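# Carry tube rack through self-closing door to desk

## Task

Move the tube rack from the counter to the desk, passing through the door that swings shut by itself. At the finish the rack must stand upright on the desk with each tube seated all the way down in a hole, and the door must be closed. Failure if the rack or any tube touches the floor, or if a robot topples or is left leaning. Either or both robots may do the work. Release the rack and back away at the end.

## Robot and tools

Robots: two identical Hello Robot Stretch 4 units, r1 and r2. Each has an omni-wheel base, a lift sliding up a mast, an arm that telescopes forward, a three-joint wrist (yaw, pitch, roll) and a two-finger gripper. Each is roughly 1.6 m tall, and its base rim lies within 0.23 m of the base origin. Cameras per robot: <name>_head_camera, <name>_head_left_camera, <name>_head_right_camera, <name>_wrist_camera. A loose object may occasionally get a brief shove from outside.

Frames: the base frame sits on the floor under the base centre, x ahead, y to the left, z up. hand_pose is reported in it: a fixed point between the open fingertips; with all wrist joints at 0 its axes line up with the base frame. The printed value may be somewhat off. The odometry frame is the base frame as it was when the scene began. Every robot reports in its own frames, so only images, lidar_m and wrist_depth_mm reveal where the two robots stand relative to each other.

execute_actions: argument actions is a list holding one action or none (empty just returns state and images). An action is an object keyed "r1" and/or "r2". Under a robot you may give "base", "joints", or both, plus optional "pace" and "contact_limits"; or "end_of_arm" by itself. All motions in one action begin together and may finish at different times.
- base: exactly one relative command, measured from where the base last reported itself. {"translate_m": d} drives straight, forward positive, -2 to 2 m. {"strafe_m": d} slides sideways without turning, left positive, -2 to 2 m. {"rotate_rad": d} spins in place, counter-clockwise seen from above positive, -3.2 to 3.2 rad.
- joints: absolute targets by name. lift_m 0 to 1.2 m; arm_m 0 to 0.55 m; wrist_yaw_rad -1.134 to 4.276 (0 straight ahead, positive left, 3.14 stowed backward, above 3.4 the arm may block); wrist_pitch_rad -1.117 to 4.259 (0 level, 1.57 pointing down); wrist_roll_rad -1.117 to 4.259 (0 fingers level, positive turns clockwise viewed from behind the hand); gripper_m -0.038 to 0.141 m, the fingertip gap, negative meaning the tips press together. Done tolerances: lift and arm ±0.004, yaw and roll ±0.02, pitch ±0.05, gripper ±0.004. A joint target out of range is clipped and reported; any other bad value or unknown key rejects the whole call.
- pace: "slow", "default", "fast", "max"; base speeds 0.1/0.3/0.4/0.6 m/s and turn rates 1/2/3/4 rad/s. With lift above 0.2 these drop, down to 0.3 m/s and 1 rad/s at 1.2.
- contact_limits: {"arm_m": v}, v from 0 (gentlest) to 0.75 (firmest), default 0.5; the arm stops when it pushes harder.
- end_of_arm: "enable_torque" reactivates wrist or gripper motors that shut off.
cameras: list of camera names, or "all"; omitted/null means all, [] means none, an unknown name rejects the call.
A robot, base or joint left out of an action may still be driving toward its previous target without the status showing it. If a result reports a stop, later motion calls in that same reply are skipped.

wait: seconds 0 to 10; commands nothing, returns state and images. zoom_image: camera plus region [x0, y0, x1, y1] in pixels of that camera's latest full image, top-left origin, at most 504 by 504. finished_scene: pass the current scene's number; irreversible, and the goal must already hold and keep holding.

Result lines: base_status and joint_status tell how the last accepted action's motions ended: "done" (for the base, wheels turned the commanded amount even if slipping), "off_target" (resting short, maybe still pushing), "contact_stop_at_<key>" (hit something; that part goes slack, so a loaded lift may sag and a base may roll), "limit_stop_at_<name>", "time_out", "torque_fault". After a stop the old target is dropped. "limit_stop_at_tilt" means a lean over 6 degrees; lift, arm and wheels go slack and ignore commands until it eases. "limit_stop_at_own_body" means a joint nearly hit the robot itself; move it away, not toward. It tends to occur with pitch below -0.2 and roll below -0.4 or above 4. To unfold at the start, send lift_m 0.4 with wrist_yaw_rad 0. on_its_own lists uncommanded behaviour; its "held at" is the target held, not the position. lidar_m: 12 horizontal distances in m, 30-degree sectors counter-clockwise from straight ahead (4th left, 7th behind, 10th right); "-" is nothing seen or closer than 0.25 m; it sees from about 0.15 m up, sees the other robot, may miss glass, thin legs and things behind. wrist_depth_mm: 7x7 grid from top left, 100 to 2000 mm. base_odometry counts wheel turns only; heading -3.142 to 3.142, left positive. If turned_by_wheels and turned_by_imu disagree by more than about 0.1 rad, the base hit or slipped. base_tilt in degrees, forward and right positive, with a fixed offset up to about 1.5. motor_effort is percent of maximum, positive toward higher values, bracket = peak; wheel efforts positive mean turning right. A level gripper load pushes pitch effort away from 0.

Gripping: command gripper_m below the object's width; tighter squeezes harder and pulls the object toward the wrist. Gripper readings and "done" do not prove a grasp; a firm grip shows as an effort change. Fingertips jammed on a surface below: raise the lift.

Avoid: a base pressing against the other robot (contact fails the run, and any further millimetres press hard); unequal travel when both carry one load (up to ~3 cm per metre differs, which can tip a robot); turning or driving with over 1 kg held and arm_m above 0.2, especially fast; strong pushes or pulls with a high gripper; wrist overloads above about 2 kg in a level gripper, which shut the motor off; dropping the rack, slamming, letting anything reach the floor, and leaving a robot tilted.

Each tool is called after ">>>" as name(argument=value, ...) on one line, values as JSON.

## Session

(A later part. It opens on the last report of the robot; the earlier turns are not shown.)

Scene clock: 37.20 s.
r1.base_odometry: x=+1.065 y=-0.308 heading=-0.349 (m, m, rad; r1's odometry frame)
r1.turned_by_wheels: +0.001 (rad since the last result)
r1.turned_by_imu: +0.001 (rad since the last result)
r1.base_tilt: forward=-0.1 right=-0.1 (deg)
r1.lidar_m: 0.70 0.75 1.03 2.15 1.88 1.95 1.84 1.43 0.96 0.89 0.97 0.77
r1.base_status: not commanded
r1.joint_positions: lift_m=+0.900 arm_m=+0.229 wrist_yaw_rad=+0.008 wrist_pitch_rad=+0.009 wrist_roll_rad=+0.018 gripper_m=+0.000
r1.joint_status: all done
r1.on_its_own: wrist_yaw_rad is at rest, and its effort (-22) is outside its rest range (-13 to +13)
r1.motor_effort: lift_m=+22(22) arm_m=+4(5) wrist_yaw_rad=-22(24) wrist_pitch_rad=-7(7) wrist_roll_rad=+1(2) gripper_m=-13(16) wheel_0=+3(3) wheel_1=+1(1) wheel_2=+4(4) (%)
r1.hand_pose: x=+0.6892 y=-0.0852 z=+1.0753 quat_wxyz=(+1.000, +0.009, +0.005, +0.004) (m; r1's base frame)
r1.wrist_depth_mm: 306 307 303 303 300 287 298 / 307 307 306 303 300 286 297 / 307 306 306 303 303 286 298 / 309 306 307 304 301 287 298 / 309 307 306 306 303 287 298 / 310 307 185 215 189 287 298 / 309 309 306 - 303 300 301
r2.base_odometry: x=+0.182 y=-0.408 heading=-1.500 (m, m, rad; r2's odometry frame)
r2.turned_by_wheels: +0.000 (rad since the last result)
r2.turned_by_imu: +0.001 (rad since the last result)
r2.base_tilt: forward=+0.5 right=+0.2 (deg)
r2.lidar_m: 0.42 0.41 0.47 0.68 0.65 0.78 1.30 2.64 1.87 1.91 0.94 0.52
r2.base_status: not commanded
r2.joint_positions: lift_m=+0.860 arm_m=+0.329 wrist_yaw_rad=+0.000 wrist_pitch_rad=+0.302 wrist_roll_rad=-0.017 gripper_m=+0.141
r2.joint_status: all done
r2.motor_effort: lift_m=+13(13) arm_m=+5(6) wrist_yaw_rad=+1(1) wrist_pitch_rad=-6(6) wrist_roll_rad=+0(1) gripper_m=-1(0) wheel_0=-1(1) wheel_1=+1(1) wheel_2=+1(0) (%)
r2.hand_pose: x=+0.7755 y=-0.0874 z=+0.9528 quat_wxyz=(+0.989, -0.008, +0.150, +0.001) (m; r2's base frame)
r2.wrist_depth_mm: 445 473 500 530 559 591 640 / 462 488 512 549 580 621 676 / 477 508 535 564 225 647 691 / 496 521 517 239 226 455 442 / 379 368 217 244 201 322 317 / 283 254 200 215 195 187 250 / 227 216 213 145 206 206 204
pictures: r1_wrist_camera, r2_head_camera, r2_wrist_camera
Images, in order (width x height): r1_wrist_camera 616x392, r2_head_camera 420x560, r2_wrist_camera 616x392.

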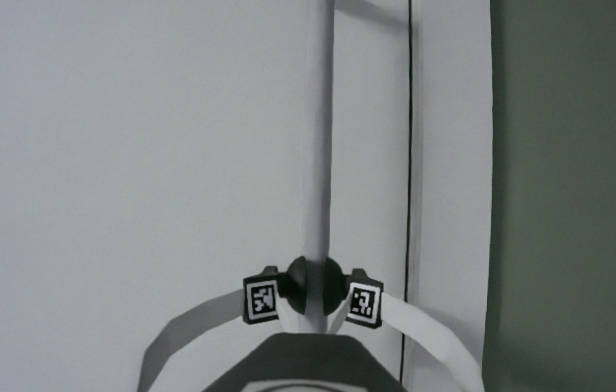

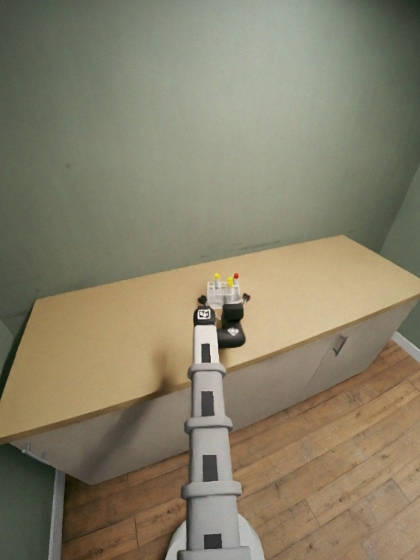

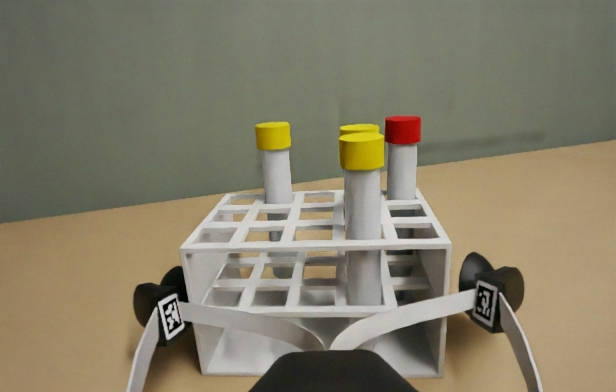

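>>> execute_actions(actions=[{"r1":{"base":{"strafe_m":0.015},"joints":{"arm_m":0.13,"gripper_m":-0.015},"pace":"slow"},"r2":{"joints":{"gripper_m":0.06}}}], cameras=["r1_wrist_camera","r1_head_camera","r2_wrist_camera"])

Scene clock: 41.53 s.
r1.base_odometry: x=+1.070 y=-0.294 heading=-0.349 (m, m, rad; r1's odometry frame)
r1.turned_by_wheels: +0.000 (rad since the last result)
r1.turned_by_imu: +0.000 (rad since the last result)
r1.base_tilt: forward=-0.2 right=+0.0 (deg)
r1.lidar_m: 0.69 0.76 1.03 2.13 1.86 1.98 1.86 1.44 0.97 0.90 0.97 0.77
r1.base_status: done
r1.joint_positions: lift_m=+0.900 arm_m=+0.131 wrist_yaw_rad=+0.000 wrist_pitch_rad=+0.009 wrist_roll_rad=+0.018 gripper_m=-0.015
r1.joint_status: all done
r1.motor_effort: lift_m=+22(22) arm_m=-6(8) wrist_yaw_rad=-2(24) wrist_pitch_rad=-6(7) wrist_roll_rad=+1(2) gripper_m=-10(14) wheel_0=-1(1) wheel_1=+0(8) wheel_2=+2(6) (%)
r1.hand_pose: x=+0.5904 y=-0.0874 z=+1.0753 quat_wxyz=(+1.000, +0.009, +0.005, +0.000) (m; r1's base frame)
r1.wrist_depth_mm: 404 402 404 404 402 397 399 / 402 404 402 402 402 399 399 / 404 404 402 402 402 402 399 / 404 404 404 404 402 402 399 / 404 402 404 402 404 399 404 / 404 407 184 202 186 402 399 / 407 410 404 - 389 402 402
r2.base_odometry: x=+0.182 y=-0.408 heading=-1.500 (m, m, rad; r2's odometry frame)
r2.turned_by_wheels: +0.000 (rad since the last result)
r2.turned_by_imu: +0.001 (rad since the last result)
r2.base_tilt: forward=+0.5 right=+0.2 (deg)
r2.lidar_m: 0.41 0.41 0.48 0.67 0.67 0.78 1.30 2.67 1.85 1.93 0.95 0.54
r2.base_status: not commanded
r2.joint_positions: lift_m=+0.860 arm_m=+0.329 wrist_yaw_rad=+0.000 wrist_pitch_rad=+0.303 wrist_roll_rad=-0.017 gripper_m=+0.061
r2.joint_status: all done
r2.motor_effort: lift_m=+13(13) arm_m=+5(5) wrist_yaw_rad=+0(1) wrist_pitch_rad=-9(8) wrist_roll_rad=+0(0) gripper_m=-25(22) wheel_0=-1(1) wheel_1=+1(1) wheel_2=+1(0) (%)
r2.hand_pose: x=+0.7754 y=-0.0874 z=+0.9525 quat_wxyz=(+0.989, -0.008, +0.151, +0.001) (m; r2's base frame)
r2.wrist_depth_mm: 449 473 496 525 559 597 627 / 462 496 521 549 580 621 661 / 480 512 535 569 186 654 683 / 496 517 477 225 170 449 436 / 377 364 189 224 176 289 315 / 283 253 198 204 185 172 252 / 225 206 191 211 185 198 196
pictures: r1_head_camera, r1_wrist_camera, r2_wrist_camera
Images, in order (width x height): r1_head_camera 420x560, r1_wrist_camera 616x392, r2_wrist_camera 616x392.

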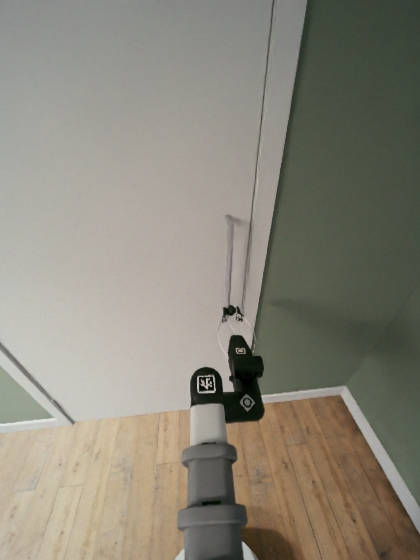

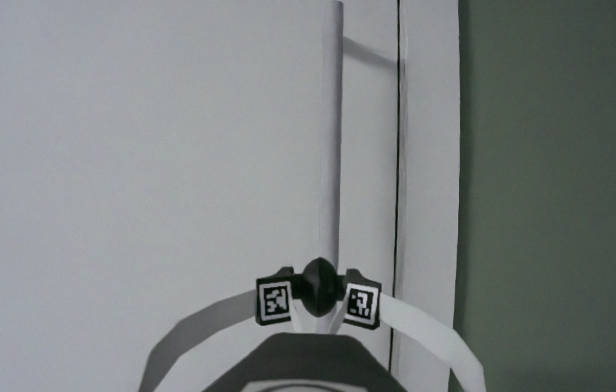

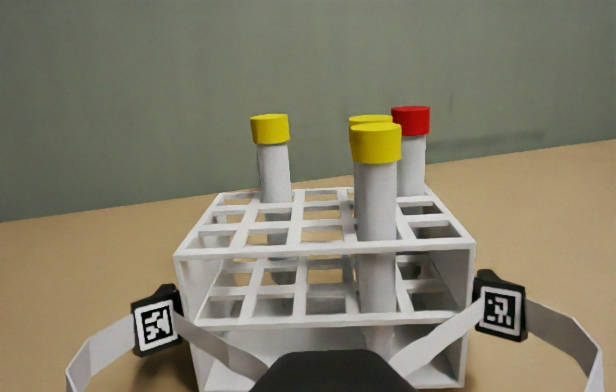

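>>> execute_actions(actions=[{"r1":{"base":{"strafe_m":-0.012},"joints":{"gripper_m":0.07}},"r2":{"joints":{"lift_m":0.92},"pace":"slow"}}], cameras=["r2_wrist_camera"])

>>> execute_actions(actions=[{"r1":{"joints":{"arm_m":0.27}},"r2":{"joints":{"arm_m":0.05},"pace":"slow"}}], cameras=["r1_wrist_camera"])

>>> execute_actions(actions=[{"r1":{"joints":{"gripper_m":-0.03}},"r2":{"base":{"translate_m":-0.35}}}], cameras=["r1_wrist_camera","r2_wrist_camera","r2_head_right_camera"])

Scene clock: 46.57 s.
r1.base_odometry: x=+1.066 y=-0.305 heading=-0.349 (m, m, rad; r1's odometry frame)
r1.turned_by_wheels: +0.000 (rad since the last result)
r1.turned_by_imu: +0.001 (rad since the last result)
r1.base_tilt: forward=-0.2 right=-0.1 (deg)
r1.lidar_m: 0.69 0.77 1.04 2.13 1.87 1.95 1.84 1.43 0.97 0.90 0.96 0.73
r1.base_status: done
r1.joint_positions: lift_m=+0.900 arm_m=+0.131 wrist_yaw_rad=+0.000 wrist_pitch_rad=+0.009 wrist_roll_rad=+0.018 gripper_m=+0.070
r1.joint_status: all done
r1.motor_effort: lift_m=+22(22) arm_m=-6(6) wrist_yaw_rad=-2(1) wrist_pitch_rad=-9(6) wrist_roll_rad=+0(0) gripper_m=-2(10) wheel_0=-1(6) wheel_1=+0(7) wheel_2=+1(2) (%)
r1.hand_pose: x=+0.5903 y=-0.0874 z=+1.0753 quat_wxyz=(+1.000, +0.009, +0.005, +0.000) (m; r1's base frame)
r1.wrist_depth_mm: 402 404 404 404 392 402 399 / 407 404 404 402 392 399 399 / 407 404 407 399 394 397 399 / 404 404 404 402 389 402 404 / 407 407 402 407 389 399 402 / 410 407 206 338 200 402 399 / 410 410 407 - 394 402 402
r2.base_odometry: x=+0.182 y=-0.408 heading=-1.500 (m, m, rad; r2's odometry frame)
r2.turned_by_wheels: +0.000 (rad since the last result)
r2.turned_by_imu: +0.001 (rad since the last result)
r2.base_tilt: forward=+0.5 right=+0.2 (deg)
r2.lidar_m: 0.43 0.42 0.48 0.66 0.67 0.79 1.30 2.68 1.87 1.91 0.93 0.53
r2.base_status: not commanded
r2.joint_positions: lift_m=+0.920 arm_m=+0.329 wrist_yaw_rad=+0.000 wrist_pitch_rad=+0.303 wrist_roll_rad=-0.017 gripper_m=+0.061
r2.joint_status: all done
r2.motor_effort: lift_m=+23(24) arm_m=+5(5) wrist_yaw_rad=+1(0) wrist_pitch_rad=-9(9) wrist_roll_rad=+1(0) gripper_m=-25(26) wheel_0=-1(1) wheel_1=+0(1) wheel_2=+1(1) (%)
r2.hand_pose: x=+0.7754 y=-0.0874 z=+1.0117 quat_wxyz=(+0.989, -0.008, +0.151, +0.001) (m; r2's base frame)
r2.wrist_depth_mm: 449 469 492 525 559 591 640 / 466 488 521 549 585 627 668 / 480 508 530 574 187 654 707 / 500 530 554 226 169 627 597 / 508 504 189 224 175 402 433 / 394 349 198 204 183 172 342 / 312 286 191 212 185 272 271
pictures: r2_wrist_camera
Images, in order (width x height): r2_wrist_camera 616x392.

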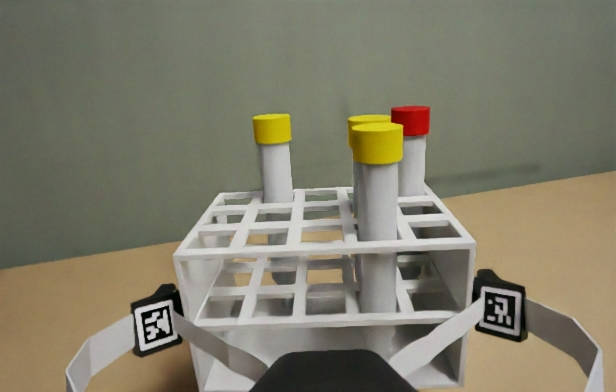

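Scene clock: 50.67 s.
r1.base_odometry: x=+1.066 y=-0.305 heading=-0.349 (m, m, rad; r1's odometry frame)
r1.turned_by_wheels: +0.000 (rad since the last result)
r1.turned_by_imu: +0.000 (rad since the last result)
r1.base_tilt: forward=-0.1 right=+0.0 (deg)
r1.lidar_m: 0.68 0.75 1.02 2.15 1.87 1.96 1.84 1.44 0.96 0.88 0.98 0.77
r1.base_status: not commanded
r1.joint_positions: lift_m=+0.900 arm_m=+0.269 wrist_yaw_rad=+0.000 wrist_pitch_rad=+0.009 wrist_roll_rad=+0.018 gripper_m=+0.070
r1.joint_status: all done
r1.motor_effort: lift_m=+22(22) arm_m=+5(4) wrist_yaw_rad=-1(0) wrist_pitch_rad=-7(6) wrist_roll_rad=+2(2) gripper_m=-2(3) wheel_0=-1(1) wheel_1=+0(0) wheel_2=+1(2) (%)
r1.hand_pose: x=+0.7284 y=-0.0874 z=+1.0753 quat_wxyz=(+1.000, +0.009, +0.005, +0.000) (m; r1's base frame)
r1.wrist_depth_mm: 264 264 264 263 263 248 259 / 264 265 264 263 264 249 262 / 266 265 263 264 263 249 262 / 265 265 265 264 265 249 262 / 266 266 266 264 264 250 262 / 266 266 206 198 200 250 264 / 266 266 267 - 265 251 263
r2.base_odometry: x=+0.182 y=-0.408 heading=-1.500 (m, m, rad; r2's odometry frame)
r2.turned_by_wheels: +0.000 (rad since the last result)
r2.turned_by_imu: +0.001 (rad since the last result)
r2.base_tilt: forward=+0.5 right=+0.2 (deg)
r2.lidar_m: 0.42 0.41 0.48 0.66 0.66 0.77 1.31 2.67 1.88 1.91 0.95 0.52
r2.base_status: not commanded
r2.joint_positions: lift_m=+0.920 arm_m=+0.051 wrist_yaw_rad=+0.000 wrist_pitch_rad=+0.303 wrist_roll_rad=-0.017 gripper_m=+0.061
r2.joint_status: all done
r2.motor_effort: lift_m=+23(23) arm_m=-5(6) wrist_yaw_rad=+1(1) wrist_pitch_rad=-9(9) wrist_roll_rad=-2(0) gripper_m=-26(27) wheel_0=-1(1) wheel_1=+1(1) wheel_2=+0(0) (%)
r2.hand_pose: x=+0.4971 y=-0.0874 z=+1.0117 quat_wxyz=(+0.989, -0.008, +0.151, +0.001) (m; r2's base frame)
r2.wrist_depth_mm: 668 691 741 788 831 866 946 / 683 723 768 831 866 946 1008 / 707 750 798 854 186 946 976 / 732 750 668 226 169 627 609 / 525 512 189 224 175 402 442 / 397 353 198 204 183 172 345 / 315 290 191 211 185 277 291
pictures: r1_wrist_camera
Images, in order (width x height): r1_wrist_camera 616x392.

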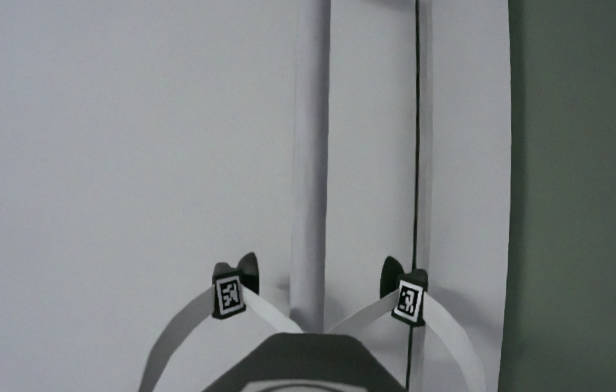

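Scene clock: 53.30 s.
r1.base_odometry: x=+1.066 y=-0.305 heading=-0.349 (m, m, rad; r1's odometry frame)
r1.turned_by_wheels: +0.000 (rad since the last result)
r1.turned_by_imu: +0.001 (rad since the last result)
r1.base_tilt: forward=-0.2 right=+0.0 (deg)
r1.lidar_m: 0.67 0.76 1.02 2.17 1.71 1.68 1.83 1.43 0.97 0.88 0.96 0.78
r1.base_status: not commanded
r1.joint_positions: lift_m=+0.900 arm_m=+0.270 wrist_yaw_rad=+0.003 wrist_pitch_rad=+0.010 wrist_roll_rad=+0.018 gripper_m=-0.030
r1.joint_status: all done
r1.motor_effort: lift_m=+22(22) arm_m=+1(5) wrist_yaw_rad=-11(29) wrist_pitch_rad=-8(5) wrist_roll_rad=+1(1) gripper_m=-15(19) wheel_0=-1(2) wheel_1=+1(2) wheel_2=+3(7) (%)
r1.hand_pose: x=+0.7294 y=-0.0865 z=+1.0752 quat_wxyz=(+1.000, +0.009, +0.005, +0.002) (m; r1's base frame)
r1.wrist_depth_mm: 253 253 250 247 247 246 259 / 254 251 250 248 247 246 259 / 253 253 250 249 247 248 259 / 254 253 251 247 247 247 258 / 254 252 251 211 248 248 259 / 254 253 183 185 184 250 260 / 255 254 252 - 248 249 260
r2.base_odometry: x=+0.157 y=-0.059 heading=-1.500 (m, m, rad; r2's odometry frame)
r2.turned_by_wheels: +0.000 (rad since the last result)
r2.turned_by_imu: +0.000 (rad since the last result)
r2.base_tilt: forward=+0.5 right=+0.2 (deg)
r2.lidar_m: 0.46 0.75 0.69 0.57 0.55 0.64 1.08 2.33 1.69 1.99 2.01 0.51
r2.base_status: done
r2.joint_positions: lift_m=+0.920 arm_m=+0.051 wrist_yaw_rad=+0.000 wrist_pitch_rad=+0.303 wrist_roll_rad=-0.017 gripper_m=+0.061
r2.joint_status: not commanded
r2.motor_effort: lift_m=+22(22) arm_m=-5(5) wrist_yaw_rad=+1(0) wrist_pitch_rad=-9(10) wrist_roll_rad=+1(0) gripper_m=-25(27) wheel_0=+1(5) wheel_1=-1(4) wheel_2=+0(8) (%)
r2.hand_pose: x=+0.4971 y=-0.0874 z=+1.0117 quat_wxyz=(+0.989, -0.008, +0.151, +0.001) (m; r2's base frame)
r2.wrist_depth_mm: 946 991 1042 1118 1182 1255 1336 / 960 1025 1078 1118 1205 1336 1366 / 1008 1060 1098 1025 186 1042 991 / 778 750 668 225 169 676 715 / 530 530 189 224 175 707 750 / 525 539 198 204 183 172 798 / 544 591 191 211 185 798 866
pictures: r1_wrist_camera, r2_head_right_camera, r2_wrist_camera
Images, in order (width x height): r1_wrist_camera 616x392, r2_head_right_camera 420x672, r2_wrist_camera 616x392.

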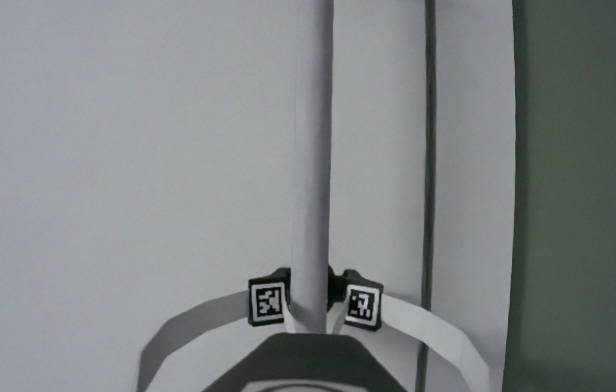

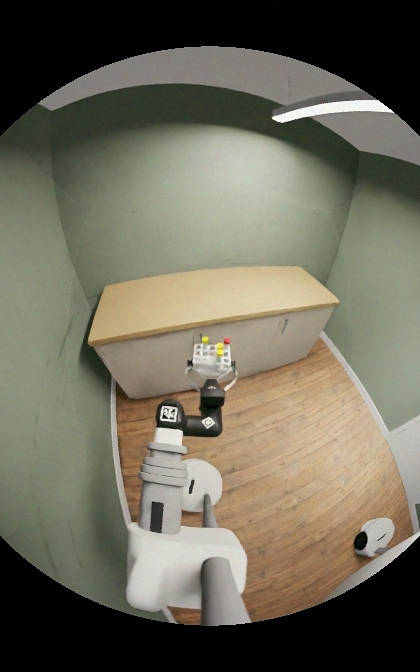

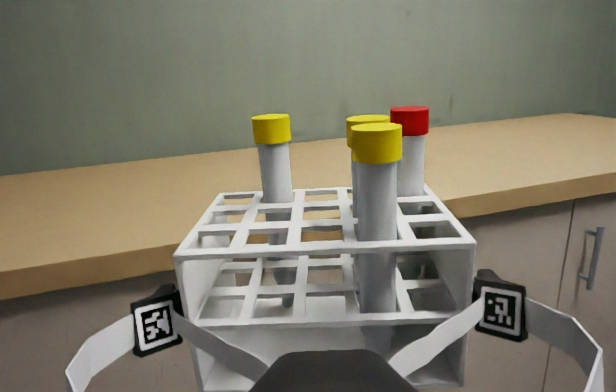

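>>> execute_actions(actions=[{"r1":{"base":{"translate_m":-0.17},"joints":{"wrist_yaw_rad":0.1},"pace":"slow"},"r2":{"base":{"rotate_rad":-1.27},"pace":"slow"}}], cameras=["r1_wrist_camera","r1_head_camera","r2_head_right_camera"])

Scene clock: 61.67 s.
r1.base_odometry: x=+0.906 y=-0.247 heading=-0.349 (m, m, rad; r1's odometry frame)
r1.turned_by_wheels: +0.000 (rad since the last result)
r1.turned_by_imu: -0.001 (rad since the last result)
r1.base_tilt: forward=-0.2 right=-0.1 (deg)
r1.lidar_m: 0.64 0.80 1.23 2.15 1.38 1.60 1.68 1.41 0.97 0.91 0.98 0.97
r1.base_status: done
r1.joint_positions: lift_m=+0.900 arm_m=+0.270 wrist_yaw_rad=+0.104 wrist_pitch_rad=+0.010 wrist_roll_rad=+0.018 gripper_m=-0.030
r1.joint_status: all done
r1.motor_effort: lift_m=+22(22) arm_m=+0(1) wrist_yaw_rad=-13(27) wrist_pitch_rad=-4(8) wrist_roll_rad=+1(3) gripper_m=-14(18) wheel_0=+2(13) wheel_1=-2(9) wheel_2=+5(6) (%)
r1.hand_pose: x=+0.7368 y=-0.0571 z=+1.0753 quat_wxyz=(+0.999, +0.009, +0.005, +0.052) (m; r1's base frame)
r1.wrist_depth_mm: 327 303 276 255 237 389 394 / 329 301 277 255 237 394 394 / 327 300 276 255 238 394 392 / 329 298 276 247 237 392 394 / 327 301 276 216 238 394 394 / 330 303 183 185 183 394 394 / 329 303 277 - 236 399 397
r2.base_odometry: x=+0.157 y=-0.059 heading=-2.769 (m, m, rad; r2's odometry frame)
r2.turned_by_wheels: -1.270 (rad since the last result)
r2.turned_by_imu: -1.274 (rad since the last result)
r2.base_tilt: forward=+0.5 right=+0.1 (deg)
r2.lidar_m: 0.46 1.08 0.79 0.75 0.77 0.60 0.56 0.60 0.81 2.21 1.54 0.51
r2.base_status: done
r2.joint_positions: lift_m=+0.920 arm_m=+0.051 wrist_yaw_rad=+0.000 wrist_pitch_rad=+0.303 wrist_roll_rad=-0.017 gripper_m=+0.061
r2.joint_status: not commanded
r2.motor_effort: lift_m=+23(22) arm_m=-5(5) wrist_yaw_rad=+1(1) wrist_pitch_rad=-9(9) wrist_roll_rad=-1(1) gripper_m=-27(25) wheel_0=+2(3) wheel_1=+1(5) wheel_2=+1(1) (%)
r2.hand_pose: x=+0.4971 y=-0.0874 z=+1.0117 quat_wxyz=(+0.989, -0.008, +0.151, +0.001) (m; r2's base frame)
r2.wrist_depth_mm: 1618 1576 1618 1661 1618 1576 1499 / 1708 1708 1708 1661 1661 1661 1618 / 1863 1808 1808 1808 187 1708 1618 / 1808 1921 1808 226 188 1808 1661 / 1205 1983 189 224 175 1808 1808 / 1205 1863 199 204 182 172 1863 / 1160 1499 191 212 185 1430 1430
pictures: r1_head_camera, r1_wrist_camera, r2_head_right_camera
Images, in order (width x height): r1_head_camera 420x560, r1_wrist_camera 616x392, r2_head_right_camera 420x672.

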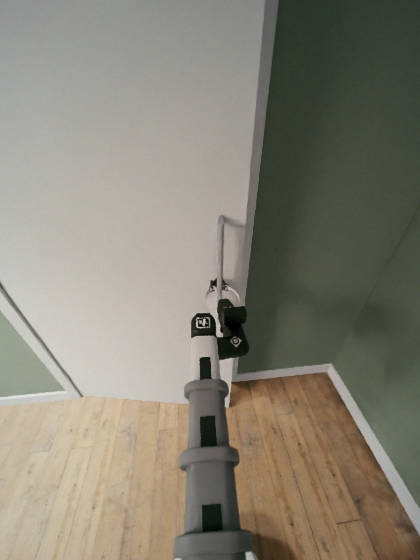

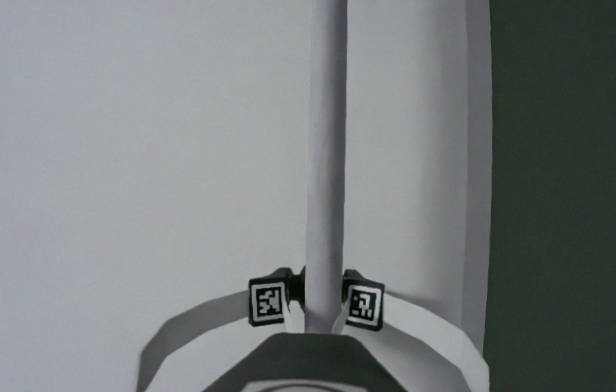

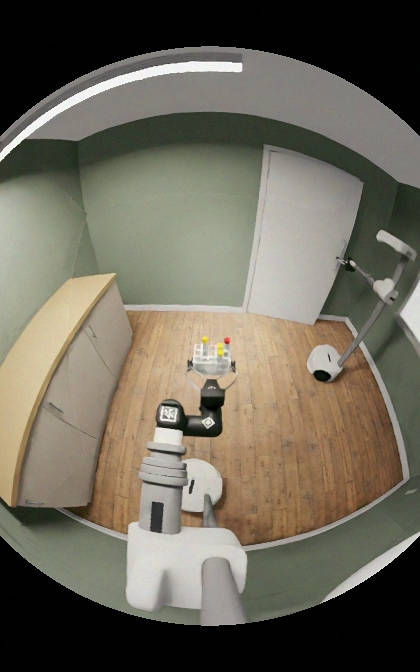

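>>> execute_actions(actions=[{"r1":{"base":{"translate_m":-0.13},"joints":{"wrist_yaw_rad":0.3},"pace":"slow"},"r2":{"base":{"translate_m":-0.2}}}], cameras=["r1_wrist_camera"])

>>> execute_actions(actions=[{"r1":{"base":{"translate_m":-0.1},"joints":{"wrist_yaw_rad":0.55},"pace":"slow"},"r2":{"base":{"strafe_m":-1.7}}}], cameras=["r1_wrist_camera","r1_head_left_camera","r2_head_left_camera"])

Scene clock: 67.43 s.
r1.base_odometry: x=+0.784 y=-0.203 heading=-0.349 (m, m, rad; r1's odometry frame)
r1.turned_by_wheels: +0.000 (rad since the last result)
r1.turned_by_imu: -0.007 (rad since the last result)
r1.base_tilt: forward=-0.2 right=+0.0 (deg)
r1.lidar_m: 0.67 0.87 1.41 2.12 1.39 1.64 1.53 1.45 0.98 0.90 0.95 1.10
r1.base_status: done
r1.joint_positions: lift_m=+0.900 arm_m=+0.270 wrist_yaw_rad=+0.298 wrist_pitch_rad=+0.010 wrist_roll_rad=+0.018 gripper_m=-0.030
r1.joint_status: all done
r1.motor_effort: lift_m=+22(22) arm_m=+0(0) wrist_yaw_rad=+6(74) wrist_pitch_rad=-7(7) wrist_roll_rad=+4(4) gripper_m=-14(16) wheel_0=-2(24) wheel_1=-3(11) wheel_2=+2(10) (%)
r1.hand_pose: x=+0.7422 y=+0.0010 z=+1.0753 quat_wxyz=(+0.989, +0.008, +0.006, +0.148) (m; r1's base frame)
r1.wrist_depth_mm: 564 421 327 270 224 198 459 / 564 418 324 270 224 198 455 / 559 413 324 268 224 198 455 / 554 413 324 268 224 199 455 / 564 413 322 262 224 198 459 / 564 415 182 187 180 197 462 / 554 415 322 - 221 192 459
r2.base_odometry: x=+0.343 y=+0.014 heading=-2.770 (m, m, rad; r2's odometry frame)
r2.turned_by_wheels: +0.000 (rad since the last result)
r2.turned_by_imu: +0.001 (rad since the last result)
r2.base_tilt: forward=+0.5 right=+0.1 (deg)
r2.lidar_m: 0.43 1.11 0.76 0.72 0.54 0.40 0.36 0.35 0.55 1.43 1.61 0.54
r2.base_status: done
r2.joint_positions: lift_m=+0.920 arm_m=+0.051 wrist_yaw_rad=+0.000 wrist_pitch_rad=+0.303 wrist_roll_rad=-0.017 gripper_m=+0.061
r2.joint_status: not commanded
r2.motor_effort: lift_m=+23(22) arm_m=-5(5) wrist_yaw_rad=+1(1) wrist_pitch_rad=-9(9) wrist_roll_rad=+0(1) gripper_m=-25(27) wheel_0=+0(5) wheel_1=+0(6) wheel_2=+0(9) (%)
r2.hand_pose: x=+0.4971 y=-0.0874 z=+1.0117 quat_wxyz=(+0.989, -0.008, +0.151, +0.001) (m; r2's base frame)
r2.wrist_depth_mm: 1863 1863 1808 1808 1808 1708 1618 / 1921 1921 1921 1863 1863 1756 1661 / 1921 1921 1983 1921 186 1921 1756 / 1255 - - 226 186 1983 1808 / 1229 - 189 224 175 1983 1863 / 1205 1499 198 204 182 172 1808 / 1138 1499 191 211 185 1464 1430
pictures: r1_wrist_camera
Images, in order (width x height): r1_wrist_camera 616x392.

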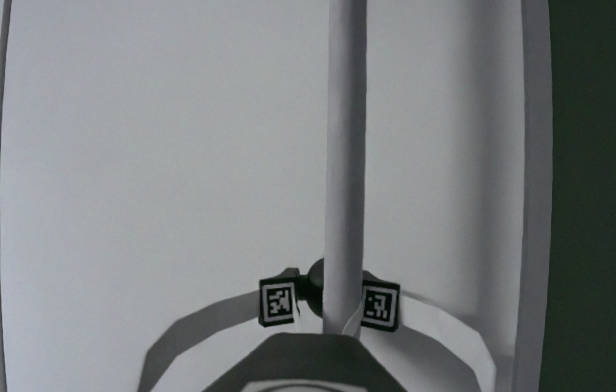

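Scene clock: 74.43 s.
r1.base_odometry: x=+0.690 y=-0.168 heading=-0.349 (m, m, rad; r1's odometry frame)
r1.turned_by_wheels: +0.000 (rad since the last result)
r1.turned_by_imu: -0.036 (rad since the last result)
r1.base_tilt: forward=-0.2 right=+0.0 (deg)
r1.lidar_m: 0.70 0.85 1.47 2.14 2.17 1.57 0.98 0.65 1.00 0.89 0.92 1.19
r1.base_status: done
r1.joint_positions: lift_m=+0.900 arm_m=+0.270 wrist_yaw_rad=+0.548 wrist_pitch_rad=+0.010 wrist_roll_rad=+0.018 gripper_m=-0.030
r1.joint_status: all done
r1.motor_effort: lift_m=+22(22) arm_m=+0(0) wrist_yaw_rad=+5(95) wrist_pitch_rad=-4(5) wrist_roll_rad=+3(3) gripper_m=-15(15) wheel_0=-2(25) wheel_1=-4(12) wheel_2=+2(14) (%)
r1.hand_pose: x=+0.7327 y=+0.0757 z=+1.0753 quat_wxyz=(+0.963, +0.007, +0.007, +0.271) (m; r1's base frame)
r1.wrist_depth_mm: 1205 1008 469 312 224 183 - / 1229 991 462 310 225 184 163 / 1229 960 459 310 224 184 163 / 1182 946 459 309 224 185 163 / 1182 931 459 215 231 184 164 / 1229 946 181 182 182 178 167 / 1229 991 459 - 220 171 -
r2.base_odometry: x=-0.275 y=+1.597 heading=-2.770 (m, m, rad; r2's odometry frame)
r2.turned_by_wheels: +0.000 (rad since the last result)
r2.turned_by_imu: +0.010 (rad since the last result)
r2.base_tilt: forward=+0.5 right=+0.2 (deg)
r2.lidar_m: 0.45 0.92 2.55 1.47 0.54 0.37 0.34 0.38 0.51 0.63 0.67 0.54
r2.base_status: done
r2.joint_positions: lift_m=+0.920 arm_m=+0.051 wrist_yaw_rad=+0.000 wrist_pitch_rad=+0.303 wrist_roll_rad=-0.017 gripper_m=+0.061
r2.joint_status: not commanded
r2.motor_effort: lift_m=+22(22) arm_m=-5(5) wrist_yaw_rad=+2(1) wrist_pitch_rad=-9(9) wrist_roll_rad=+0(1) gripper_m=-24(26) wheel_0=-2(8) wheel_1=+1(8) wheel_2=-1(1) (%)
r2.hand_pose: x=+0.4971 y=-0.0874 z=+1.0118 quat_wxyz=(+0.989, -0.008, +0.151, +0.001) (m; r2's base frame)
r2.wrist_depth_mm: 585 603 1499 1808 1808 1430 931 / 1921 668 1499 1921 1921 1397 931 / - 1863 1618 1983 189 1464 946 / - - 1618 226 187 1464 931 / - - 189 223 176 1205 976 / - 1863 198 204 184 172 904 / 1708 1499 191 211 185 1308 1025
pictures: r1_head_left_camera, r1_wrist_camera, r2_head_left_camera
Images, in order (width x height): r1_head_left_camera 420x672, r1_wrist_camera 616x392, r2_head_left_camera 420x672.

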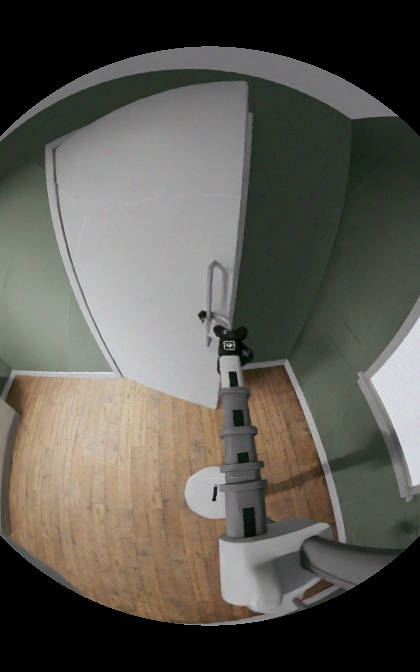

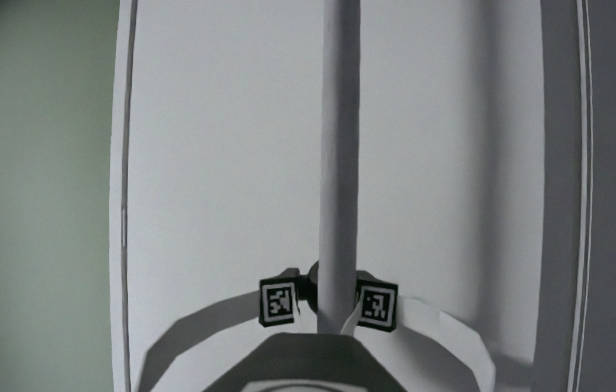

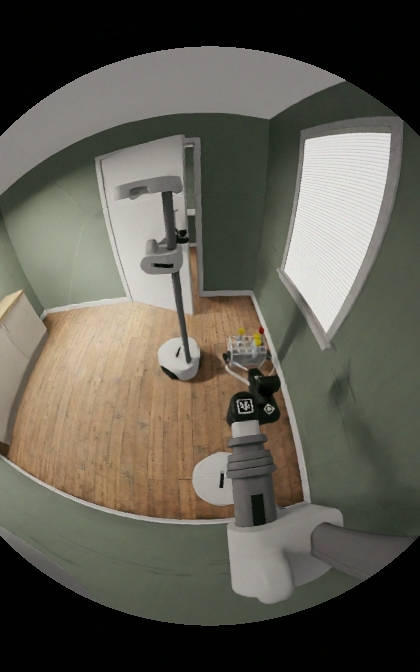

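>>> execute_actions(actions=[{"r1":{"base":{"strafe_m":0.1},"joints":{"wrist_yaw_rad":0.4,"arm_m":0.2}}}], cameras=["r1_wrist_camera","r1_head_left_camera"])

Scene clock: 78.47 s.
r1.base_odometry: x=+0.724 y=-0.074 heading=-0.351 (m, m, rad; r1's odometry frame)
r1.turned_by_wheels: -0.001 (rad since the last result)
r1.turned_by_imu: +0.002 (rad since the last result)
r1.base_tilt: forward=-0.3 right=+0.0 (deg)
r1.lidar_m: 0.58 0.81 1.48 2.03 2.07 1.58 1.18 0.69 0.78 1.00 1.04 1.18
r1.base_status: done
r1.joint_positions: lift_m=+0.900 arm_m=+0.200 wrist_yaw_rad=+0.391 wrist_pitch_rad=+0.010 wrist_roll_rad=+0.018 gripper_m=-0.030
r1.joint_status: all done
r1.on_its_own: wrist_yaw_rad is at rest, and its effort (+26) is outside its rest range (-13 to +13)
r1.motor_effort: lift_m=+22(22) arm_m=-3(14) wrist_yaw_rad=+26(68) wrist_pitch_rad=-6(8) wrist_roll_rad=+3(4) gripper_m=-12(23) wheel_0=-8(7) wheel_1=-3(10) wheel_2=-4(21) (%)
r1.hand_pose: x=+0.6714 y=+0.0291 z=+1.0752 quat_wxyz=(+0.981, +0.008, +0.006, +0.194) (m; r1's base frame)
r1.wrist_depth_mm: 1008 715 389 270 201 167 - / 1025 699 387 271 202 167 - / 991 683 384 268 201 167 148 / 991 668 382 267 202 167 148 / 991 668 377 213 200 167 147 / 1008 683 184 163 179 162 - / 991 691 382 - 198 155 -
r2.base_odometry: x=-0.275 y=+1.597 heading=-2.770 (m, m, rad; r2's odometry frame)
r2.turned_by_wheels: +0.000 (rad since the last result)
r2.turned_by_imu: +0.001 (rad since the last result)
r2.base_tilt: forward=+0.5 right=+0.2 (deg)
r2.lidar_m: 0.46 0.95 2.57 1.50 0.54 0.38 0.34 0.36 0.54 0.63 0.67 0.52
r2.base_status: not commanded
r2.joint_positions: lift_m=+0.920 arm_m=+0.051 wrist_yaw_rad=+0.000 wrist_pitch_rad=+0.303 wrist_roll_rad=-0.017 gripper_m=+0.061
r2.joint_status: not commanded
r2.motor_effort: lift_m=+22(21) arm_m=-5(5) wrist_yaw_rad=+1(1) wrist_pitch_rad=-9(9) wrist_roll_rad=-2(1) gripper_m=-26(27) wheel_0=-2(2) wheel_1=+0(0) wheel_2=-1(1) (%)
r2.hand_pose: x=+0.4971 y=-0.0874 z=+1.0118 quat_wxyz=(+0.989, -0.008, +0.151, +0.001) (m; r2's base frame)
r2.wrist_depth_mm: 597 1464 1430 1863 1808 1430 931 / 615 1042 1430 1983 1863 1430 960 / - 1708 1537 1921 187 1499 946 / - 1808 1618 225 169 1499 946 / - 1921 189 224 175 1205 991 / - 788 198 203 184 173 904 / 1708 878 191 212 185 1308 1042
pictures: r1_head_left_camera, r1_wrist_camera
Images, in order (width x height): r1_head_left_camera 420x672, r1_wrist_camera 616x392.

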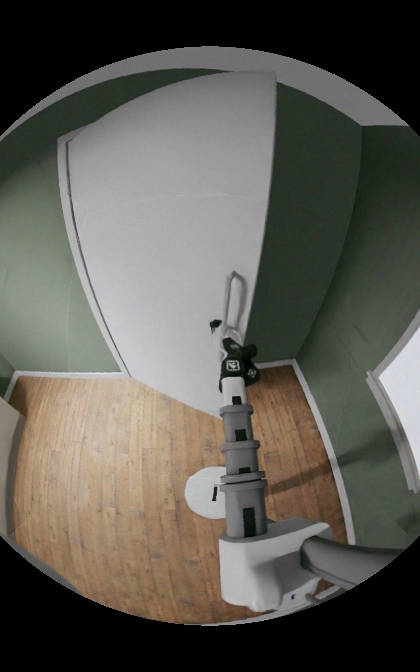

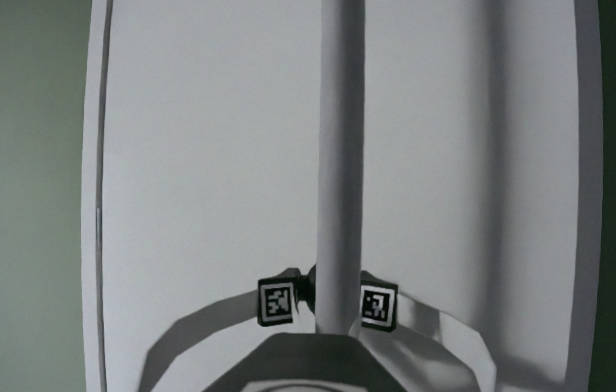

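>>> execute_actions(actions=[{"r1":{"base":{"strafe_m":0.05},"joints":{"wrist_yaw_rad":0.2,"arm_m":0.175},"pace":"fast"}}], cameras=[])

>>> execute_actions(actions=[{"r1":{"base":{"strafe_m":0.06},"joints":{"wrist_yaw_rad":0.02,"arm_m":0.16},"pace":"fast"}}], cameras=["r1_wrist_camera","r1_head_left_camera"])

Scene clock: 82.03 s.
r1.base_odometry: x=+0.742 y=-0.027 heading=-0.352 (m, m, rad; r1's odometry frame)
r1.turned_by_wheels: -0.001 (rad since the last result)
r1.turned_by_imu: -0.003 (rad since the last result)
r1.base_tilt: forward=-0.2 right=+0.0 (deg)
r1.lidar_m: 0.58 0.81 1.48 1.98 2.03 1.58 1.46 0.74 0.76 1.03 1.09 1.19
r1.base_status: done
r1.joint_positions: lift_m=+0.900 arm_m=+0.176 wrist_yaw_rad=+0.192 wrist_pitch_rad=+0.010 wrist_roll_rad=+0.018 gripper_m=-0.030
r1.joint_status: all done
r1.on_its_own: wrist_yaw_rad is at rest, and its effort (+23) is outside its rest range (-13 to +13)
r1.motor_effort: lift_m=+22(22) arm_m=-5(13) wrist_yaw_rad=+23(22) wrist_pitch_rad=-8(8) wrist_roll_rad=+2(3) gripper_m=-13(20) wheel_0=-4(13) wheel_1=-3(10) wheel_2=-4(7) (%)
r1.hand_pose: x=+0.6465 y=-0.0307 z=+1.0752 quat_wxyz=(+0.995, +0.008, +0.006, +0.096) (m; r1's base frame)
r1.wrist_depth_mm: 699 469 349 276 224 194 668 / 707 469 345 277 224 195 661 / 691 466 343 274 224 195 668 / 691 462 342 273 224 195 661 / 683 462 342 274 223 195 661 / 707 466 307 186 179 190 668 / 683 469 343 - 221 183 676
r2.base_odometry: x=-0.275 y=+1.597 heading=-2.770 (m, m, rad; r2's odometry frame)
r2.turned_by_wheels: +0.000 (rad since the last result)
r2.turned_by_imu: +0.001 (rad since the last result)
r2.base_tilt: forward=+0.5 right=+0.2 (deg)
r2.lidar_m: 0.46 0.95 2.54 1.48 0.52 0.38 0.33 0.38 0.53 0.62 0.68 0.49
r2.base_status: not commanded
r2.joint_positions: lift_m=+0.920 arm_m=+0.051 wrist_yaw_rad=+0.000 wrist_pitch_rad=+0.303 wrist_roll_rad=-0.017 gripper_m=+0.061
r2.joint_status: not commanded
r2.motor_effort: lift_m=+22(22) arm_m=-5(5) wrist_yaw_rad=+1(1) wrist_pitch_rad=-10(9) wrist_roll_rad=-1(0) gripper_m=-25(27) wheel_0=-1(2) wheel_1=+0(0) wheel_2=-1(1) (%)
r2.hand_pose: x=+0.4971 y=-0.0874 z=+1.0118 quat_wxyz=(+0.989, -0.008, +0.151, +0.001) (m; r2's base frame)
r2.wrist_depth_mm: 621 1537 1430 1863 1808 1397 917 / 647 1537 1464 1921 1921 1430 931 / 1983 1756 1618 1983 186 1430 960 / - 1863 1576 225 168 1464 946 / - 1921 189 224 175 1182 976 / - 788 198 204 183 172 917 / 1661 878 191 211 185 1308 1042
pictures: none
No camera images: the call's "cameras" was empty. Leave "cameras" out to get every camera's image.

Scene clock: 83.20 s.
r1.base_odometry: x=+0.762 y=+0.029 heading=-0.352 (m, m, rad; r1's odometry frame)
r1.turned_by_wheels: -0.001 (rad since the last result)
r1.turned_by_imu: +0.005 (rad since the last result)
r1.base_tilt: forward=-0.2 right=-0.1 (deg)
r1.lidar_m: 0.54 0.82 1.48 1.94 1.98 1.58 1.45 0.83 0.81 1.10 1.14 0.61
r1.base_status: done
r1.joint_positions: lift_m=+0.900 arm_m=+0.161 wrist_yaw_rad=+0.014 wrist_pitch_rad=+0.010 wrist_roll_rad=+0.018 gripper_m=-0.030
r1.joint_status: all done
r1.on_its_own: wrist_yaw_rad is at rest, and its effort (+17) is outside its rest range (-13 to +13)
r1.motor_effort: lift_m=+22(22) arm_m=-5(16) wrist_yaw_rad=+17(71) wrist_pitch_rad=-5(12) wrist_roll_rad=+2(3) gripper_m=-14(23) wheel_0=-3(11) wheel_1=-2(12) wheel_2=-2(19) (%)
r1.hand_pose: x=+0.6215 y=-0.0834 z=+1.0752 quat_wxyz=(+1.000, +0.009, +0.005, +0.007) (m; r1's base frame)
r1.wrist_depth_mm: 473 377 306 257 220 200 759 / 480 377 306 258 220 200 768 / 477 375 304 256 220 200 768 / 473 375 303 258 220 201 778 / 473 373 304 215 219 201 778 / 477 375 183 184 181 196 768 / 469 375 304 - 218 194 778
r2.base_odometry: x=-0.275 y=+1.597 heading=-2.770 (m, m, rad; r2's odometry frame)
r2.turned_by_wheels: +0.000 (rad since the last result)
r2.turned_by_imu: +0.000 (rad since the last result)
r2.base_tilt: forward=+0.5 right=+0.2 (deg)
r2.lidar_m: 0.45 0.99 2.55 1.48 0.53 0.39 0.36 0.36 0.52 0.63 0.69 0.54
r2.base_status: not commanded
r2.joint_positions: lift_m=+0.920 arm_m=+0.051 wrist_yaw_rad=+0.000 wrist_pitch_rad=+0.303 wrist_roll_rad=-0.017 gripper_m=+0.061
r2.joint_status: not commanded
r2.motor_effort: lift_m=+21(22) arm_m=-5(5) wrist_yaw_rad=+1(1) wrist_pitch_rad=-9(10) wrist_roll_rad=-1(3) gripper_m=-27(27) wheel_0=-2(2) wheel_1=+0(0) wheel_2=-1(1) (%)
r2.hand_pose: x=+0.4971 y=-0.0874 z=+1.0118 quat_wxyz=(+0.989, -0.008, +0.151, +0.001) (m; r2's base frame)
r2.wrist_depth_mm: 661 1499 - 1863 1808 1397 931 / 691 1205 1464 1863 1921 1397 946 / 1983 1808 1537 1921 186 1430 946 / - 1921 1576 226 169 1430 917 / - 1983 189 224 175 1182 991 / - 820 198 204 183 172 904 / 1661 891 191 211 185 1308 1025
pictures: r1_head_left_camera, r1_wrist_camera
Images, in order (width x height): r1_head_left_camera 420x672, r1_wrist_camera 616x392.

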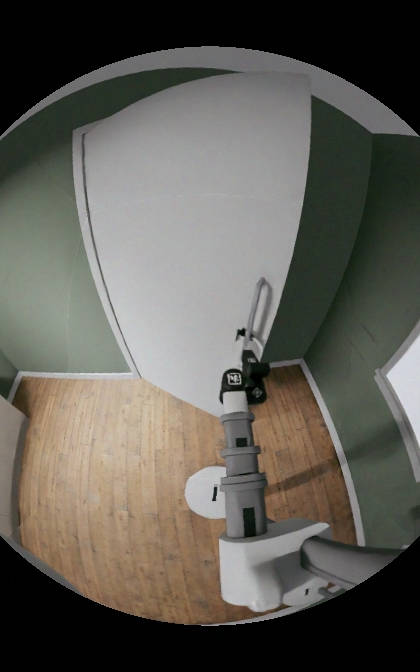

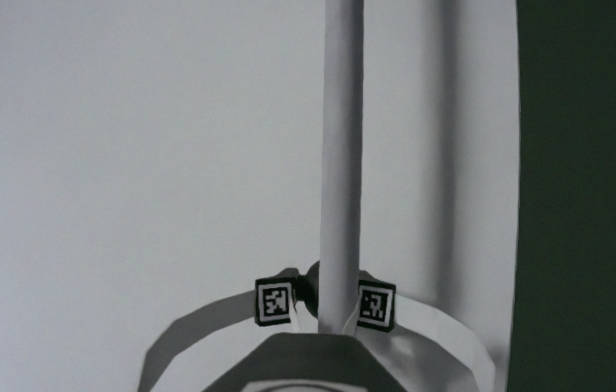

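>>> execute_actions(actions=[{"r1":{"base":{"strafe_m":0.13},"joints":{"arm_m":0.04},"pace":"slow"}}], cameras=[])

>>> execute_actions(actions=[{"r1":{"base":{"translate_m":-0.12},"joints":{"arm_m":0.15},"pace":"slow"}}], cameras=["r1_wrist_camera","r1_head_left_camera"])

Scene clock: 88.77 s.
r1.base_odometry: x=+0.807 y=+0.151 heading=-0.354 (m, m, rad; r1's odometry frame)
r1.turned_by_wheels: -0.002 (rad since the last result)
r1.turned_by_imu: -0.018 (rad since the last result)
r1.base_tilt: forward=-0.2 right=+0.0 (deg)
r1.lidar_m: 0.43 0.78 1.43 1.81 1.84 1.62 1.49 1.07 0.88 1.23 1.28 0.47
r1.base_status: done
r1.joint_positions: lift_m=+0.900 arm_m=+0.040 wrist_yaw_rad=-0.005 wrist_pitch_rad=+0.010 wrist_roll_rad=+0.018 gripper_m=-0.030
r1.joint_status: all done
r1.on_its_own: wrist_yaw_rad is at rest, and its effort (+69) is outside its rest range (-13 to +13)
r1.motor_effort: lift_m=+22(22) arm_m=-3(7) wrist_yaw_rad=+69(72) wrist_pitch_rad=-10(8) wrist_roll_rad=+2(1) gripper_m=-9(16) wheel_0=-13(17) wheel_1=+0(1) wheel_2=-11(11) (%)
r1.hand_pose: x=+0.4994 y=-0.0888 z=+1.0750 quat_wxyz=(+1.000, +0.009, +0.005, -0.002) (m; r1's base frame)
r1.wrist_depth_mm: 668 473 349 281 218 200 183 / 683 466 345 281 176 200 184 / 668 459 345 281 175 200 185 / 668 462 343 279 174 200 184 / 668 459 345 277 218 200 183 / 676 462 324 200 174 191 197 / 654 466 336 - 222 196 554
r2.base_odometry: x=-0.275 y=+1.597 heading=-2.770 (m, m, rad; r2's odometry frame)
r2.turned_by_wheels: +0.000 (rad since the last result)
r2.turned_by_imu: +0.001 (rad since the last result)
r2.base_tilt: forward=+0.5 right=+0.2 (deg)
r2.lidar_m: 0.45 1.06 2.55 1.46 0.55 0.37 0.34 0.35 0.51 0.64 0.68 0.54
r2.base_status: not commanded
r2.joint_positions: lift_m=+0.920 arm_m=+0.051 wrist_yaw_rad=+0.000 wrist_pitch_rad=+0.303 wrist_roll_rad=-0.017 gripper_m=+0.061
r2.joint_status: not commanded
r2.motor_effort: lift_m=+22(21) arm_m=-5(5) wrist_yaw_rad=+2(0) wrist_pitch_rad=-9(9) wrist_roll_rad=+0(0) gripper_m=-24(25) wheel_0=-2(2) wheel_1=+0(0) wheel_2=-1(1) (%)
r2.hand_pose: x=+0.4971 y=-0.0874 z=+1.0118 quat_wxyz=(+0.989, -0.008, +0.151, +0.001) (m; r2's base frame)
r2.wrist_depth_mm: 1808 1308 - 1863 1808 1430 917 / 1025 1281 - 1921 1921 1430 946 / 1983 1576 - 1921 186 1464 946 / - 1808 1397 226 169 1430 931 / - 1983 189 224 176 1205 976 / 1863 1921 199 204 183 172 904 / 1576 1205 191 211 185 1336 1042
pictures: none
No camera images: the call's "cameras" was empty. Leave "cameras" out to get every camera's image.

Scene clock: 91.27 s.
r1.base_odometry: x=+0.695 y=+0.192 heading=-0.356 (m, m, rad; r1's odometry frame)
r1.turned_by_wheels: -0.002 (rad since the last result)
r1.turned_by_imu: -0.004 (rad since the last result)
r1.base_tilt: forward=-0.2 right=+0.0 (deg)
r1.lidar_m: 0.55 0.92 1.56 1.76 1.84 1.51 1.36 0.98 0.84 1.25 1.27 0.57
r1.base_status: done
r1.joint_positions: lift_m=+0.900 arm_m=+0.149 wrist_yaw_rad=+0.004 wrist_pitch_rad=+0.010 wrist_roll_rad=+0.018 gripper_m=-0.030
r1.joint_status: all done
r1.on_its_own: wrist_yaw_rad is at rest, and its effort (+43) is outside its rest range (-13 to +13)
r1.motor_effort: lift_m=+22(22) arm_m=+6(7) wrist_yaw_rad=+43(70) wrist_pitch_rad=-7(8) wrist_roll_rad=+0(2) gripper_m=-12(12) wheel_0=-10(16) wheel_1=-4(4) wheel_2=-7(9) (%)
r1.hand_pose: x=+0.6087 y=-0.0862 z=+1.0752 quat_wxyz=(+1.000, +0.009, +0.005, +0.002) (m; r1's base frame)
r1.wrist_depth_mm: 715 488 351 279 216 197 549 / 723 480 351 281 216 198 549 / 715 473 351 279 216 198 549 / 707 469 349 281 221 197 554 / 707 469 349 278 222 197 554 / 723 473 312 189 176 189 564 / 699 477 338 - 222 185 946
r2.base_odometry: x=-0.275 y=+1.597 heading=-2.770 (m, m, rad; r2's odometry frame)
r2.turned_by_wheels: +0.000 (rad since the last result)
r2.turned_by_imu: +0.000 (rad since the last result)
r2.base_tilt: forward=+0.4 right=+0.2 (deg)
r2.lidar_m: 0.45 0.97 2.56 1.48 0.51 0.38 0.35 0.37 0.52 0.63 0.67 0.50
r2.base_status: not commanded
r2.joint_positions: lift_m=+0.920 arm_m=+0.051 wrist_yaw_rad=+0.000 wrist_pitch_rad=+0.303 wrist_roll_rad=-0.017 gripper_m=+0.061
r2.joint_status: not commanded
r2.motor_effort: lift_m=+21(21) arm_m=-5(5) wrist_yaw_rad=+1(2) wrist_pitch_rad=-9(10) wrist_roll_rad=-2(1) gripper_m=-26(25) wheel_0=-2(2) wheel_1=+0(0) wheel_2=-1(1) (%)
r2.hand_pose: x=+0.4971 y=-0.0874 z=+1.0118 quat_wxyz=(+0.989, -0.008, +0.151, +0.001) (m; r2's base frame)
r2.wrist_depth_mm: 1808 1308 - 1808 1808 1430 931 / 991 1255 - 1921 1863 1430 931 / - 1618 - 1983 186 1464 946 / - 1756 1366 225 168 1499 946 / - - 189 224 175 1229 960 / - 1808 198 204 183 172 917 / 809 1499 191 211 185 1308 1042
pictures: r1_head_left_camera, r1_wrist_camera
Images, in order (width x height): r1_head_left_camera 420x672, r1_wrist_camera 616x392.

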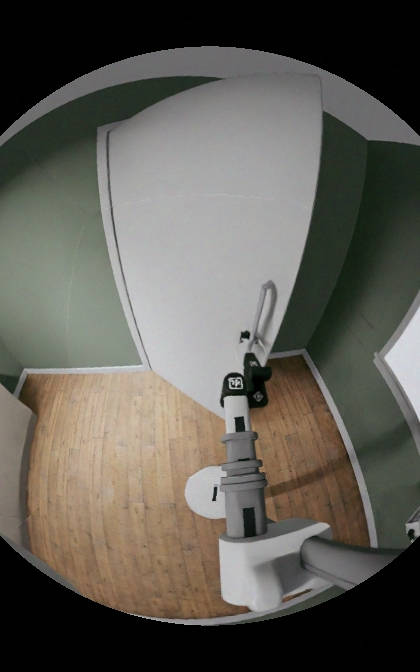

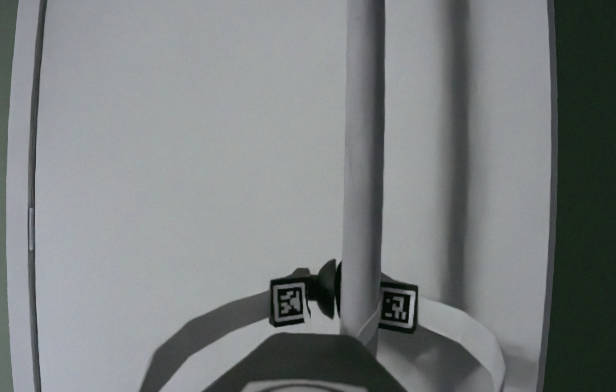

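>>> execute_actions(actions=[{"r1":{"base":{"strafe_m":0.045},"joints":{"wrist_yaw_rad":-0.22,"arm_m":0.14},"pace":"fast"}}], cameras=[])

>>> execute_actions(actions=[{"r1":{"base":{"strafe_m":0.06},"joints":{"wrist_yaw_rad":-0.42,"arm_m":0.15},"pace":"fast"}}], cameras=["r1_wrist_camera","r1_head_left_camera"])

Scene clock: 95.83 s.
r1.base_odometry: x=+0.710 y=+0.234 heading=-0.356 (m, m, rad; r1's odometry frame)
r1.turned_by_wheels: +0.000 (rad since the last result)
r1.turned_by_imu: +0.006 (rad since the last result)
r1.base_tilt: forward=-0.1 right=-0.1 (deg)
r1.lidar_m: 0.53 0.94 1.59 1.76 1.77 1.50 1.38 0.98 0.85 1.29 1.34 0.53
r1.base_status: done
r1.joint_positions: lift_m=+0.900 arm_m=+0.141 wrist_yaw_rad=-0.219 wrist_pitch_rad=+0.010 wrist_roll_rad=+0.018 gripper_m=-0.030
r1.joint_status: all done
r1.motor_effort: lift_m=+22(22) arm_m=-5(14) wrist_yaw_rad=-4(65) wrist_pitch_rad=-9(10) wrist_roll_rad=+2(1) gripper_m=-16(22) wheel_0=+0(16) wheel_1=-1(10) wheel_2=+3(16) (%)
r1.hand_pose: x=+0.5745 y=-0.1480 z=+1.0751 quat_wxyz=(+0.994, +0.009, +0.004, -0.109) (m; r1's base frame)
r1.wrist_depth_mm: 449 368 306 248 229 214 1182 / 452 364 303 247 230 214 1160 / 449 364 303 247 230 216 1182 / 445 364 303 247 230 215 1182 / 449 364 301 223 230 214 1182 / 452 364 182 184 183 238 1182 / 449 366 304 - 224 661 1182
r2.base_odometry: x=-0.275 y=+1.597 heading=-2.770 (m, m, rad; r2's odometry frame)
r2.turned_by_wheels: +0.000 (rad since the last result)
r2.turned_by_imu: +0.001 (rad since the last result)
r2.base_tilt: forward=+0.5 right=+0.1 (deg)
r2.lidar_m: 0.47 0.99 2.57 1.47 0.54 0.38 0.35 0.37 0.48 0.63 0.68 0.52
r2.base_status: not commanded
r2.joint_positions: lift_m=+0.920 arm_m=+0.051 wrist_yaw_rad=+0.000 wrist_pitch_rad=+0.303 wrist_roll_rad=-0.017 gripper_m=+0.061
r2.joint_status: not commanded
r2.motor_effort: lift_m=+22(22) arm_m=-5(5) wrist_yaw_rad=+2(2) wrist_pitch_rad=-10(9) wrist_roll_rad=-1(1) gripper_m=-24(25) wheel_0=-2(2) wheel_1=+0(0) wheel_2=-1(1) (%)
r2.hand_pose: x=+0.4971 y=-0.0874 z=+1.0118 quat_wxyz=(+0.989, -0.008, +0.151, +0.001) (m; r2's base frame)
r2.wrist_depth_mm: 1863 1308 - 1808 1808 1430 946 / 1008 1229 - 1921 1863 1430 946 / - 1576 - - 186 1430 960 / - 1756 - 225 169 1499 946 / - 1983 189 224 175 1205 976 / - 1756 198 204 184 173 917 / 1618 1537 191 212 186 1336 1025
pictures: none
No camera images: the call's "cameras" was empty. Leave "cameras" out to get every camera's image.

Scene clock: 97.13 s.
r1.base_odometry: x=+0.731 y=+0.291 heading=-0.356 (m, m, rad; r1's odometry frame)
r1.turned_by_wheels: +0.000 (rad since the last result)
r1.turned_by_imu: +0.004 (rad since the last result)
r1.base_tilt: forward=-0.2 right=+0.0 (deg)
r1.lidar_m: 0.61 1.01 1.59 1.69 1.72 1.48 1.38 1.05 0.89 1.35 1.38 0.53
r1.base_status: done
r1.joint_positions: lift_m=+0.900 arm_m=+0.151 wrist_yaw_rad=-0.419 wrist_pitch_rad=+0.010 wrist_roll_rad=+0.018 gripper_m=-0.030
r1.joint_status: all done
r1.motor_effort: lift_m=+21(22) arm_m=-3(5) wrist_yaw_rad=-5(95) wrist_pitch_rad=-7(9) wrist_roll_rad=+0(2) gripper_m=-16(18) wheel_0=-1(7) wheel_1=-1(17) wheel_2=+2(19) (%)
r1.hand_pose: x=+0.5495 y=-0.1971 z=+1.0752 quat_wxyz=(+0.978, +0.010, +0.003, -0.208) (m; r1's base frame)
r1.wrist_depth_mm: 347 314 279 245 234 1336 1182 / 349 312 281 246 234 1336 1229 / 347 312 279 246 232 1336 1182 / 347 310 281 246 235 1308 1205 / 349 312 281 246 233 1308 1205 / 349 312 183 187 183 1366 1205 / 347 312 283 - 230 1308 1182
r2.base_odometry: x=-0.275 y=+1.597 heading=-2.770 (m, m, rad; r2's odometry frame)
r2.turned_by_wheels: +0.000 (rad since the last result)
r2.turned_by_imu: +0.000 (rad since the last result)
r2.base_tilt: forward=+0.5 right=+0.2 (deg)
r2.lidar_m: 0.43 1.01 1.21 1.50 0.52 0.37 0.36 0.36 0.54 0.64 0.67 0.52
r2.base_status: not commanded
r2.joint_positions: lift_m=+0.920 arm_m=+0.051 wrist_yaw_rad=+0.000 wrist_pitch_rad=+0.303 wrist_roll_rad=-0.017 gripper_m=+0.061
r2.joint_status: not commanded
r2.motor_effort: lift_m=+21(21) arm_m=-5(5) wrist_yaw_rad=+1(1) wrist_pitch_rad=-9(9) wrist_roll_rad=+0(1) gripper_m=-26(26) wheel_0=-2(2) wheel_1=+0(0) wheel_2=-1(1) (%)
r2.hand_pose: x=+0.4971 y=-0.0874 z=+1.0118 quat_wxyz=(+0.989, -0.008, +0.151, +0.001) (m; r2's base frame)
r2.wrist_depth_mm: 1808 1308 - 1863 1863 1430 931 / 1025 1281 - 1863 1863 1430 946 / - 1397 - - 187 1499 946 / - 1661 - 226 169 1499 931 / - 1863 189 224 176 1205 991 / - 1661 198 204 184 172 904 / 1708 1576 191 211 185 1308 1042
pictures: r1_head_left_camera, r1_wrist_camera
Images, in order (width x height): r1_head_left_camera 420x672, r1_wrist_camera 616x392.

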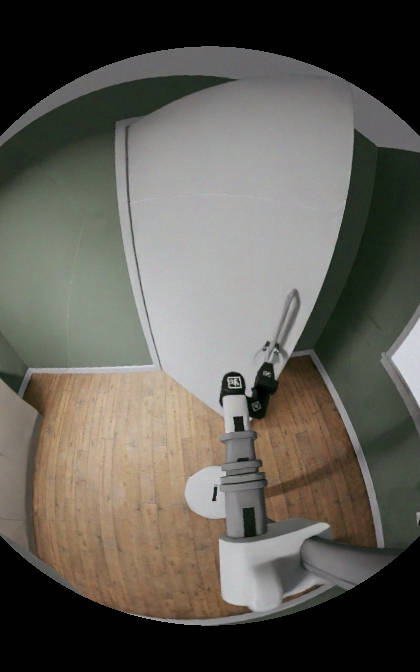

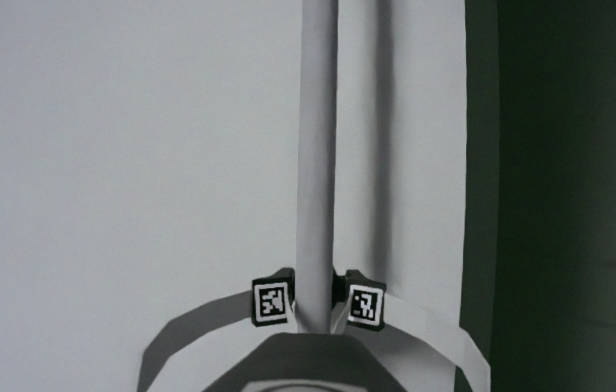

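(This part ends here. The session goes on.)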